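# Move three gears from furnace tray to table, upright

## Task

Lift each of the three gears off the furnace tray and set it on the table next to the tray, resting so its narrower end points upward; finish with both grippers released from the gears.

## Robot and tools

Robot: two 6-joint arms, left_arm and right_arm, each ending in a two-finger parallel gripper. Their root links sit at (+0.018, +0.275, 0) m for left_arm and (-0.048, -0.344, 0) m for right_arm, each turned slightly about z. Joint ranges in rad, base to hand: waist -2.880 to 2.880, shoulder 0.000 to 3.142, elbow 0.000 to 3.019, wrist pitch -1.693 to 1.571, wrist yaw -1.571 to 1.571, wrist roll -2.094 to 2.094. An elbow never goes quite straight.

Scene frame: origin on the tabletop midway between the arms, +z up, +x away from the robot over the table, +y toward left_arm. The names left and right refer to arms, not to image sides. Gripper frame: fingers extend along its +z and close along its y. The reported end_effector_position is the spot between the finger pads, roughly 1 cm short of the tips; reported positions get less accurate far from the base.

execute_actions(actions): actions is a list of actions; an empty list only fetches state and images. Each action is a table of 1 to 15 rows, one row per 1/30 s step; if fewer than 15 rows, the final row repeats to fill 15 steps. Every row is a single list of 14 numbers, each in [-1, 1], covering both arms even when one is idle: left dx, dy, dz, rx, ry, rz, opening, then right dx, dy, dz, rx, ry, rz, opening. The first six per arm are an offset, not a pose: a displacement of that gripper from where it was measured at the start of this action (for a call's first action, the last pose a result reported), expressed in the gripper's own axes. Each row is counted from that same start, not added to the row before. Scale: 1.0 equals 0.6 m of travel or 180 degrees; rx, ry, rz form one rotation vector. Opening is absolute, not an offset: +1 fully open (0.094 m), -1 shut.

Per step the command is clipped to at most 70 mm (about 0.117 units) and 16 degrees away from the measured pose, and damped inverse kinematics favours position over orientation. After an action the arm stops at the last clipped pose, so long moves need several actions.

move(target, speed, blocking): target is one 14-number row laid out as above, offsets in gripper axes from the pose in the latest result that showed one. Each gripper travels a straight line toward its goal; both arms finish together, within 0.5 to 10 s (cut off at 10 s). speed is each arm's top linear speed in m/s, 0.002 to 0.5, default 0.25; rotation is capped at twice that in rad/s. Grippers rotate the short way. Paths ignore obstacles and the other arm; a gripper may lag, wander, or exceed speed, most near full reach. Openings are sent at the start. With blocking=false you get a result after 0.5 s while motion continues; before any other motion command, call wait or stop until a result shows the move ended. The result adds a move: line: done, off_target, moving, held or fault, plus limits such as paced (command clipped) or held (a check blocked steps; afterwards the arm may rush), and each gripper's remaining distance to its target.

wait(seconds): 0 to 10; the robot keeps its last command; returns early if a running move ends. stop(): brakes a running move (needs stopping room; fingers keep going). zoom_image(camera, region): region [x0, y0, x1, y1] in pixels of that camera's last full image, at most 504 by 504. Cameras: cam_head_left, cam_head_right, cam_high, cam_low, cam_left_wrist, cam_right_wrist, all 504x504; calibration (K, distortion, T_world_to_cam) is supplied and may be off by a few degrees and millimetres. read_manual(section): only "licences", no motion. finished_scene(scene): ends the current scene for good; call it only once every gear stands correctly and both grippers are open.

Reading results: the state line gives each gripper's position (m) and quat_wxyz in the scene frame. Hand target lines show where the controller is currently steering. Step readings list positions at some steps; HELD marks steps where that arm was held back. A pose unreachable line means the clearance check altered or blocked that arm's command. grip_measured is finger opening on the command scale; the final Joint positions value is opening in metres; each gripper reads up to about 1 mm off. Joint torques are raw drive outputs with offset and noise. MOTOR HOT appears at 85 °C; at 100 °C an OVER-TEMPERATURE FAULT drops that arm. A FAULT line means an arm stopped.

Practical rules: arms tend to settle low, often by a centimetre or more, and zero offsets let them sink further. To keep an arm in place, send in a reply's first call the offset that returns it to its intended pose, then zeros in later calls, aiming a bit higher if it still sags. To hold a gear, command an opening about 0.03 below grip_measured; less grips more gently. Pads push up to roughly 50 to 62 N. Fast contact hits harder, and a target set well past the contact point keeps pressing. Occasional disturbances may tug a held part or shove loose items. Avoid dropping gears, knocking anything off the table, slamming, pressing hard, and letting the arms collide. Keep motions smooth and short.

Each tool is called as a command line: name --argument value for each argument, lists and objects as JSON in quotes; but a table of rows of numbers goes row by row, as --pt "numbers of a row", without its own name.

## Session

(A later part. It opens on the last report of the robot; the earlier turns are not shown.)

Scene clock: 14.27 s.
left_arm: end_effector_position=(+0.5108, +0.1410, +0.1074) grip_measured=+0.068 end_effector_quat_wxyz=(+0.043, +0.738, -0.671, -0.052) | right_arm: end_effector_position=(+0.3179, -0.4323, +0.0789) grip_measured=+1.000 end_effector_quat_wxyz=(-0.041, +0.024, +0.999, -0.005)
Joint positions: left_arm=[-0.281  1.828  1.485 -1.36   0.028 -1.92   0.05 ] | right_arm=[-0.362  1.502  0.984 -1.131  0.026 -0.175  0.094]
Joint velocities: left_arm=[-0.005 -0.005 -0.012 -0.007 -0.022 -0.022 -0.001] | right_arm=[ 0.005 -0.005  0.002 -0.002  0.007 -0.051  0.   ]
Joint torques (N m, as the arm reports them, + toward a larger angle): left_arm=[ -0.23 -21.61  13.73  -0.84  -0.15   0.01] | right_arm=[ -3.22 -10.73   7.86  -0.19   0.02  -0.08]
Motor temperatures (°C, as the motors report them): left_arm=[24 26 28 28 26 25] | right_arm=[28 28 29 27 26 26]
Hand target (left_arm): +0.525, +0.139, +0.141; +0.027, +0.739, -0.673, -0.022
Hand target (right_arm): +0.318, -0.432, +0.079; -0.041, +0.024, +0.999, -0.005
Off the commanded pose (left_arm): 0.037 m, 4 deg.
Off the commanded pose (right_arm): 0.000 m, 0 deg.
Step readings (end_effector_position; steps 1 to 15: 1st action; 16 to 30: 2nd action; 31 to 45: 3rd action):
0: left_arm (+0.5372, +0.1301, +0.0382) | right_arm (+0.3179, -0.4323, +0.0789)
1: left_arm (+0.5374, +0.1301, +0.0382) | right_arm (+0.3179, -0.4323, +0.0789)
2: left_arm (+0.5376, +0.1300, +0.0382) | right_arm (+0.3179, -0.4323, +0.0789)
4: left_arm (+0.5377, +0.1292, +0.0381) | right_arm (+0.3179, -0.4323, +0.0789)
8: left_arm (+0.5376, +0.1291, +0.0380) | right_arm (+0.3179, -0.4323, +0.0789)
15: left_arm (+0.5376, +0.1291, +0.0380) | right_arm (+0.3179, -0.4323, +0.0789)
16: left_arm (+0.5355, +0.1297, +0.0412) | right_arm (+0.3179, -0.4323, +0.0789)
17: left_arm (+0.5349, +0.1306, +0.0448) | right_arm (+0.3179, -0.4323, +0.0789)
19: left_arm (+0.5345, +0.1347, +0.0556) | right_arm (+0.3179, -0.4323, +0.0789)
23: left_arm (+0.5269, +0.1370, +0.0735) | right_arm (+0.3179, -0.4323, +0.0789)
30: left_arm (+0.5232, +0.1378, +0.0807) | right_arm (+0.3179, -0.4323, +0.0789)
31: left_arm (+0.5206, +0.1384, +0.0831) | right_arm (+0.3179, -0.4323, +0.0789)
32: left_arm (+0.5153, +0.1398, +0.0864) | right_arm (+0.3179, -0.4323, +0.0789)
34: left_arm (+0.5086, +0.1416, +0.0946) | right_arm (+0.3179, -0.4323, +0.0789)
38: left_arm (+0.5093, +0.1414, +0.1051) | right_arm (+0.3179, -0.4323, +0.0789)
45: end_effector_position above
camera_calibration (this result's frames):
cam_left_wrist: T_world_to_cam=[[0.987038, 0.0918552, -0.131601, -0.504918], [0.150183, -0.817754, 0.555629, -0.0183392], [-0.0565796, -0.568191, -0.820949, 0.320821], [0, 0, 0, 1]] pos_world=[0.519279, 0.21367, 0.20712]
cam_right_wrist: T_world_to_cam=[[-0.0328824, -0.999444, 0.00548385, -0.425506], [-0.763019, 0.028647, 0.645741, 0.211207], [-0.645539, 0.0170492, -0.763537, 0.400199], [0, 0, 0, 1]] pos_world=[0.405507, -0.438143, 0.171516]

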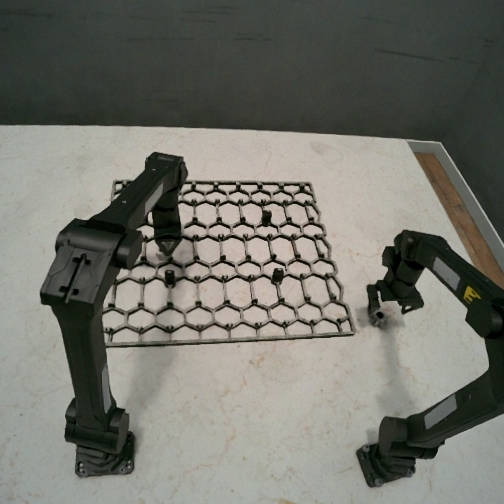

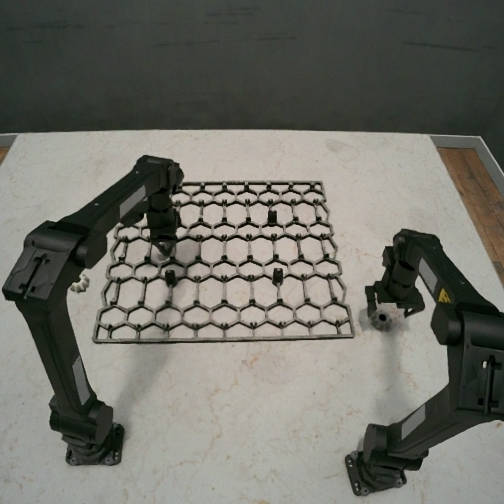

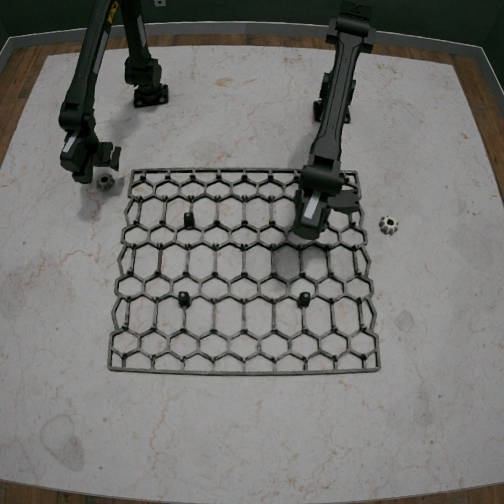

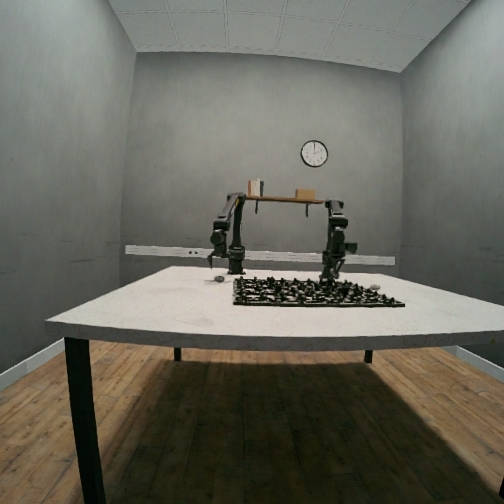

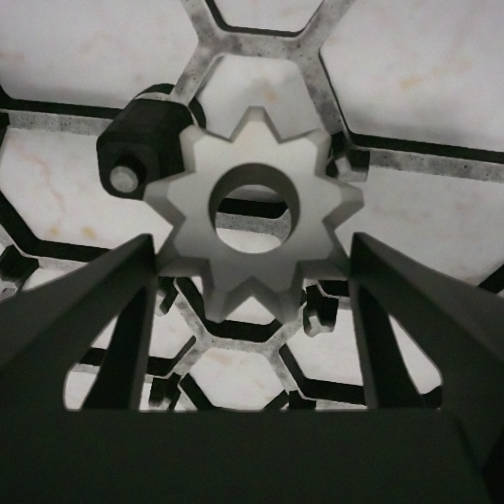

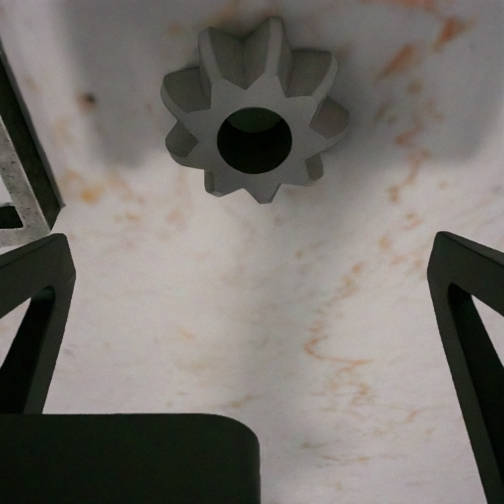

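move --target '[-0.45,-0.19,-0.03,0.04,0,0,-1,0,0,0,0,0,0,1]' --speed 0.3

Scene clock: 16.00 s.
left_arm: end_effector_position=(+0.5869, +0.4205, +0.1043) grip_measured=+0.068 end_effector_quat_wxyz=(+0.012, +0.746, -0.666, -0.015) | right_arm: end_effector_position=(+0.3179, -0.4323, +0.0789) grip_measured=+1.000 end_effector_quat_wxyz=(-0.041, +0.024, +0.999, -0.005)
Joint positions: left_arm=[ 0.222  1.962  1.684 -1.329 -0.012 -1.437  0.05 ] | right_arm=[-0.362  1.502  0.984 -1.131  0.026 -0.175  0.094]
Joint velocities: left_arm=[ 0.005 -0.015  0.002  0.017  0.007  0.022  0.   ] | right_arm=[-0.005  0.015 -0.017 -0.007 -0.007  0.022  0.   ]
Joint torques (N m, as the arm reports them, + toward a larger angle): left_arm=[ -1.73 -20.29  14.83  -0.27  -0.09   0.09] | right_arm=[ -3.03 -10.06   7.71   0.     0.05  -0.1 ]
Motor temperatures (°C, as the motors report them): left_arm=[24 26 29 28 26 25] | right_arm=[28 28 29 27 26 26]
Hand target (left_arm): +0.605, +0.418, +0.116; -0.001, +0.739, -0.674, -0.005
Hand target (right_arm): +0.318, -0.432, +0.079; -0.041, +0.024, +0.999, -0.005
Off the commanded pose (left_arm): 0.017 m, 2 deg.
Off the commanded pose (right_arm): 0.000 m, 0 deg.
move: off_target (left_arm)
camera_calibration (this result's frames):
cam_left_wrist: T_world_to_cam=[[0.993446, 0.108772, -0.035117, -0.62708], [0.109309, -0.814326, 0.570022, 0.221562], [0.0334055, -0.570125, -0.820879, 0.429378], [0, 0, 0, 1]] pos_world=[0.584408, 0.493431, 0.204151]
cam_right_wrist: T_world_to_cam=[[-0.0328824, -0.999444, 0.00548385, -0.425506], [-0.763019, 0.028647, 0.645741, 0.211207], [-0.645539, 0.0170492, -0.763537, 0.400199], [0, 0, 0, 1]] pos_world=[0.405507, -0.438143, 0.171516]

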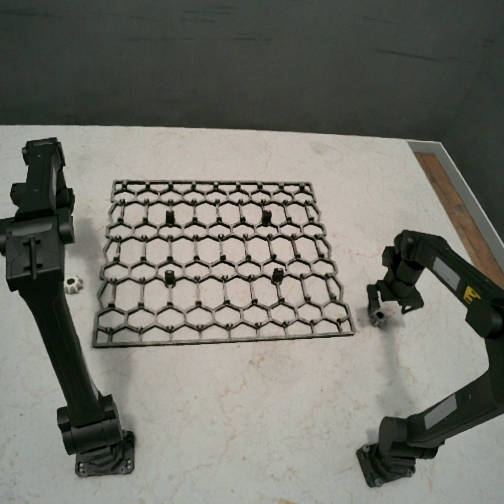

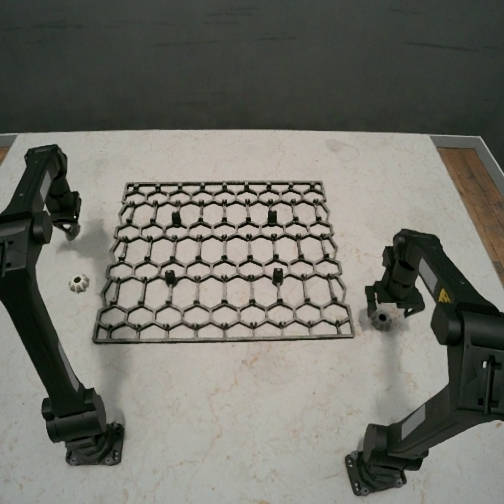

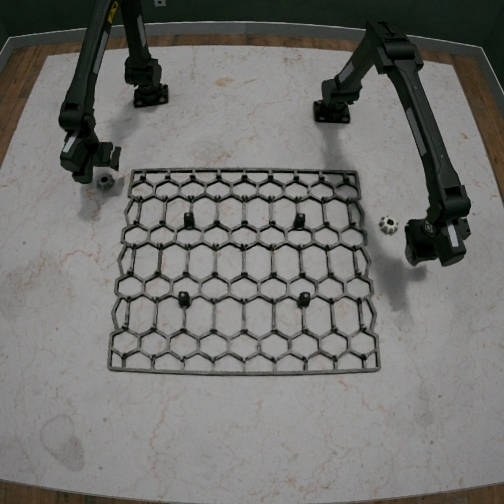

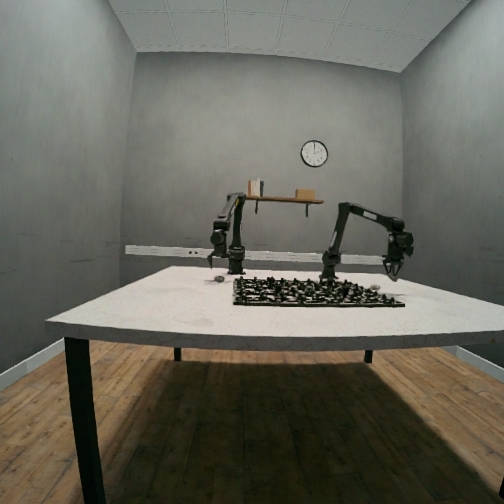

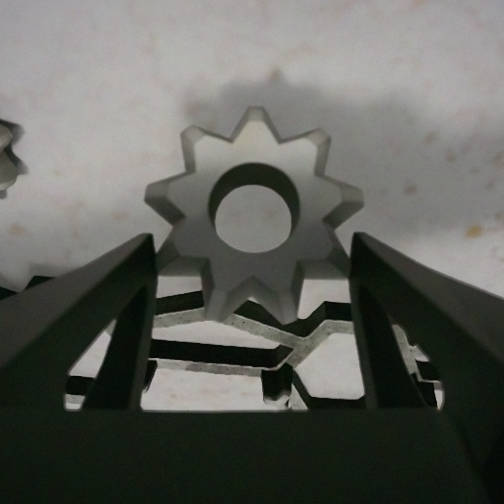

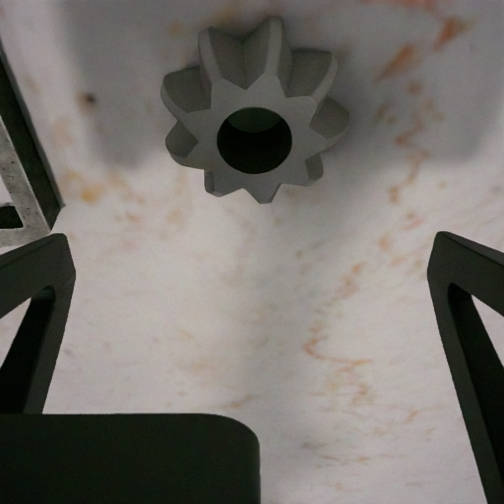

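move --target '[0,0,0.11,0,-0.19,0,-1,0,0,0,0,0,0,1]' --speed 0.15

execute_actions --actions '[[[0,0,0,0,0,0,0.6,0,0,0,0,0,0,1]],[[0,0,-0.115,0,0,0,1,0,0,0,0,0,0,1]]]'

Scene clock: 18.60 s.
left_arm: end_effector_position=(+0.5792, +0.4246, +0.0412) grip_measured=+0.068 end_effector_quat_wxyz=(-0.180, +0.709, -0.642, -0.231) | right_arm: end_effector_position=(+0.3179, -0.4323, +0.0789) grip_measured=+1.000 end_effector_quat_wxyz=(-0.041, +0.024, +0.999, -0.005)
Joint positions: left_arm=[ 0.069  2.025  1.524 -1.122 -0.593 -1.591  0.05 ] | right_arm=[-0.362  1.502  0.984 -1.131  0.026 -0.175  0.094]
Joint velocities: left_arm=[-0.015 -0.015 -0.002  0.017 -0.022 -0.095  0.   ] | right_arm=[ 0.005 -0.005 -0.017  0.007 -0.051  0.051  0.   ]
Joint torques (N m, as the arm reports them, + toward a larger angle): left_arm=[ -1.45 -20.79   9.83   0.54  -0.88  -0.06] | right_arm=[ -3.19 -10.25   7.86  -0.19   0.06  -0.05]
Motor temperatures (°C, as the motors report them): left_arm=[24 26 29 28 26 25] | right_arm=[28 28 29 27 26 26]
Hand target (left_arm): +0.585, +0.422, +0.037; -0.189, +0.708, -0.640, -0.232
Hand target (right_arm): +0.318, -0.432, +0.079; -0.041, +0.024, +0.999, -0.005
Off the commanded pose (left_arm): 0.007 m, 1 deg.
Off the commanded pose (right_arm): 0.000 m, 0 deg.
move: done
camera_calibration (this result's frames):
cam_left_wrist: T_world_to_cam=[[0.993479, 0.106556, -0.0405689, -0.62089], [0.107439, -0.994005, 0.0202539, 0.361679], [-0.0381676, -0.0244805, -0.998971, 0.197285], [0, 0, 0, 1]] pos_world=[0.585512, 0.430499, 0.164568]
cam_right_wrist: T_world_to_cam=[[-0.0328824, -0.999444, 0.00548385, -0.425506], [-0.763019, 0.028647, 0.645741, 0.211207], [-0.645539, 0.0170492, -0.763537, 0.400199], [0, 0, 0, 1]] pos_world=[0.405507, -0.438143, 0.171516]

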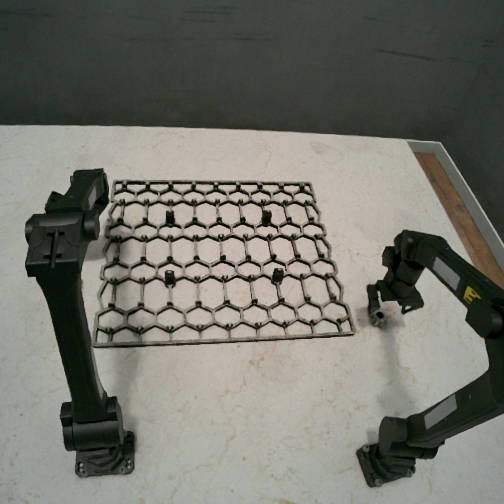

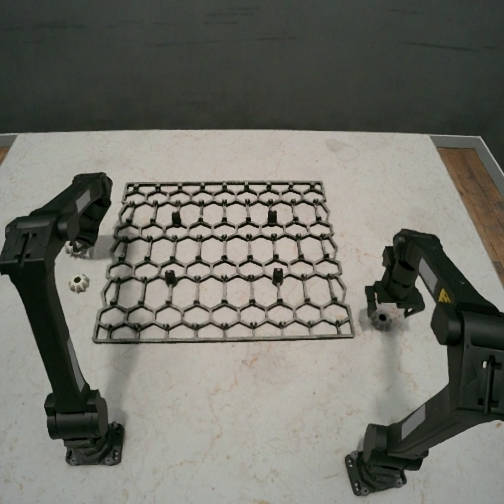

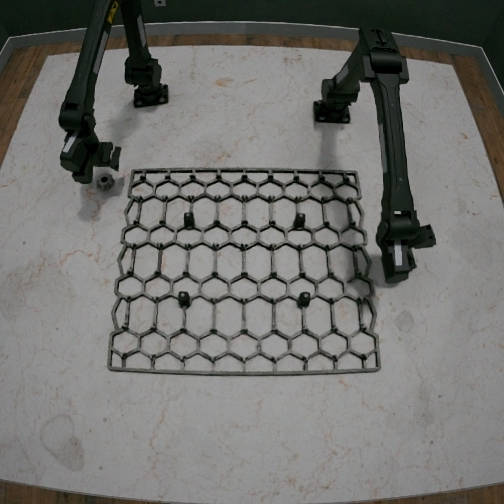

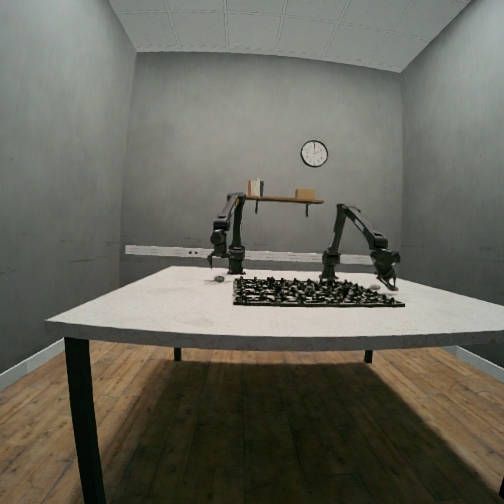

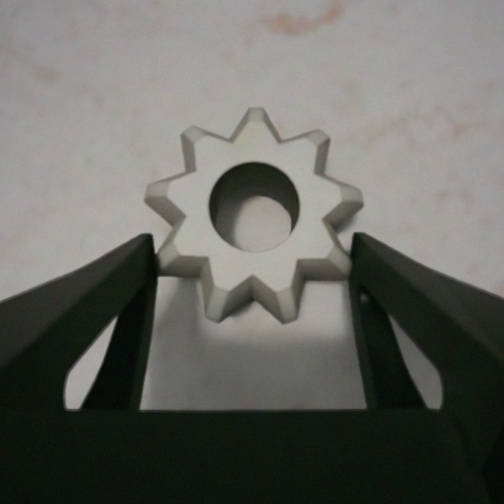

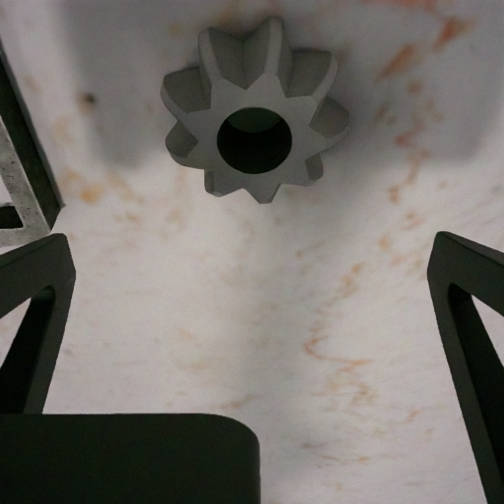

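Scene clock: 19.60 s.
left_arm: end_effector_position=(+0.5745, +0.3827, +0.0803) grip_measured=+1.000 end_effector_quat_wxyz=(-0.169, +0.698, -0.651, -0.245) | right_arm: end_effector_position=(+0.3179, -0.4323, +0.0789) grip_measured=+1.000 end_effector_quat_wxyz=(-0.041, +0.024, +0.999, -0.005)
Joint positions: left_arm=[-0.004  1.99   1.576 -1.29  -0.591 -1.66   0.094] | right_arm=[-0.362  1.502  0.984 -1.131  0.026 -0.175  0.094]
Joint velocities: left_arm=[ 0.005 -0.005  0.002 -0.017 -0.007 -0.022  0.   ] | right_arm=[-0.015 -0.005  0.002 -0.017 -0.007 -0.037  0.   ]
Joint torques (N m, as the arm reports them, + toward a larger angle): left_arm=[ -0.82 -22.58  12.17  -0.7   -0.44  -0.04] | right_arm=[ -2.69 -10.83   7.61  -0.22   0.11  -0.08]
Motor temperatures (°C, as the motors report them): left_arm=[24 26 29 28 26 25] | right_arm=[28 28 29 27 26 26]
Hand target (left_arm): +0.584, +0.386, +0.098; -0.180, +0.708, -0.642, -0.232
Hand target (right_arm): +0.318, -0.432, +0.079; -0.041, +0.024, +0.999, -0.005
Off the commanded pose (left_arm): 0.021 m, 3 deg.
Off the commanded pose (right_arm): 0.000 m, 0 deg.
Step readings (end_effector_position; steps 1 to 15: 1st action; 16 to 30: 2nd action):
0: left_arm (+0.5792, +0.4246, +0.0412) | right_arm (+0.3179, -0.4323, +0.0789)
1: left_arm (+0.5789, +0.4244, +0.0409) | right_arm (+0.3179, -0.4323, +0.0789)
2: left_arm (+0.5786, +0.4244, +0.0406) | right_arm (+0.3179, -0.4323, +0.0789)
4: left_arm (+0.5786, +0.4244, +0.0406) | right_arm (+0.3179, -0.4323, +0.0789)
8: left_arm (+0.5786, +0.4244, +0.0406) | right_arm (+0.3179, -0.4323, +0.0789)
15: left_arm (+0.5786, +0.4244, +0.0406) | right_arm (+0.3179, -0.4323, +0.0789)
16: left_arm (+0.5758, +0.4222, +0.0434) | right_arm (+0.3179, -0.4323, +0.0789)
17: left_arm (+0.5694, +0.4194, +0.0464) | right_arm (+0.3179, -0.4323, +0.0789)
19: left_arm (+0.5636, +0.4095, +0.0552) | right_arm (+0.3179, -0.4323, +0.0789)
23: left_arm (+0.5694, +0.3887, +0.0720) | right_arm (+0.3179, -0.4323, +0.0789)
30: end_effector_position above
camera_calibration (this result's frames):
cam_left_wrist: T_world_to_cam=[[0.992372, 0.0911197, -0.0830345, -0.600275], [0.0927049, -0.995574, 0.0154315, 0.329205], [-0.0812609, -0.0230115, -0.996427, 0.259125], [0, 0, 0, 1]] pos_world=[0.586234, 0.388407, 0.203275]
cam_right_wrist: T_world_to_cam=[[-0.0328824, -0.999444, 0.00548385, -0.425506], [-0.763019, 0.028647, 0.645741, 0.211207], [-0.645539, 0.0170492, -0.763537, 0.400199], [0, 0, 0, 1]] pos_world=[0.405507, -0.438143, 0.171516]

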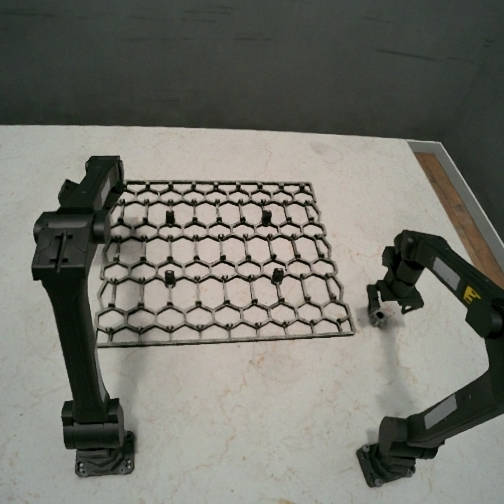

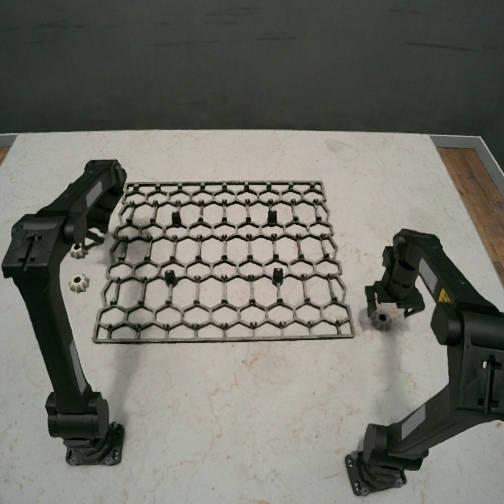

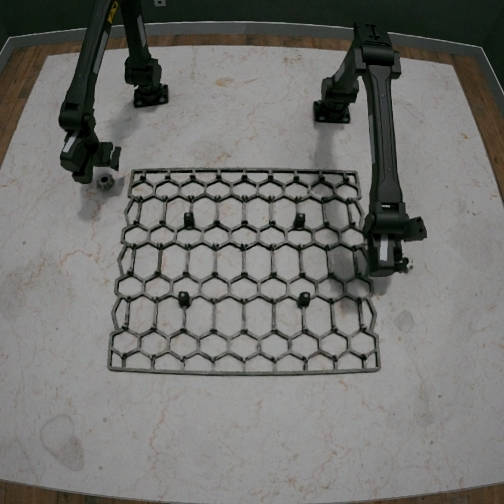

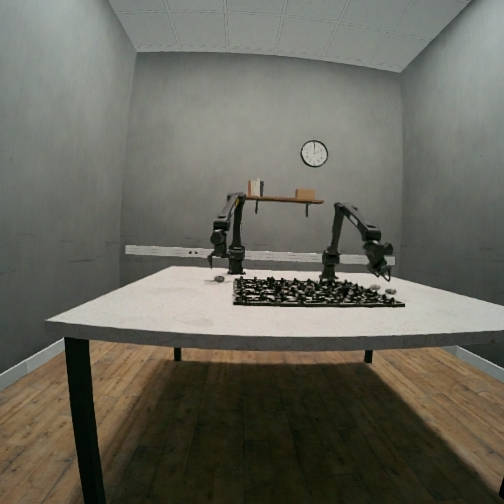

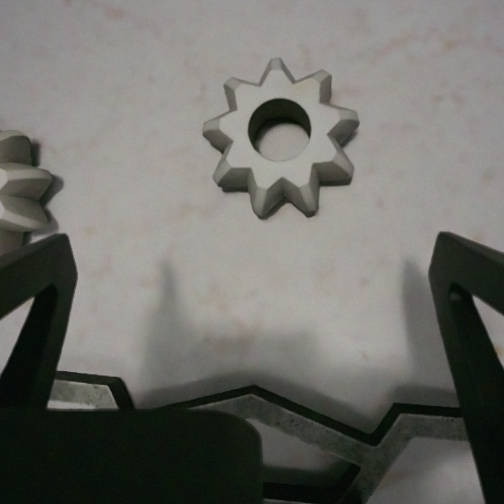

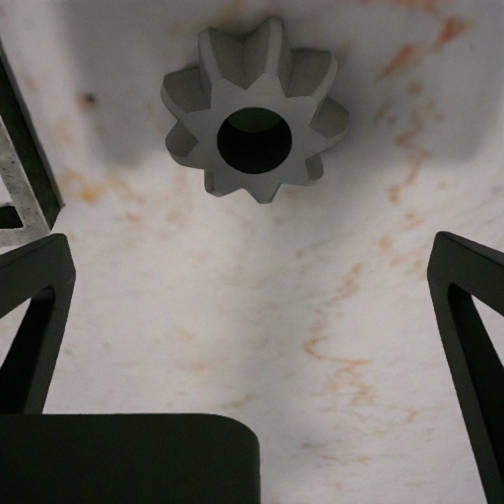

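finished_scene --scene 2

The scene is finished: the task was done.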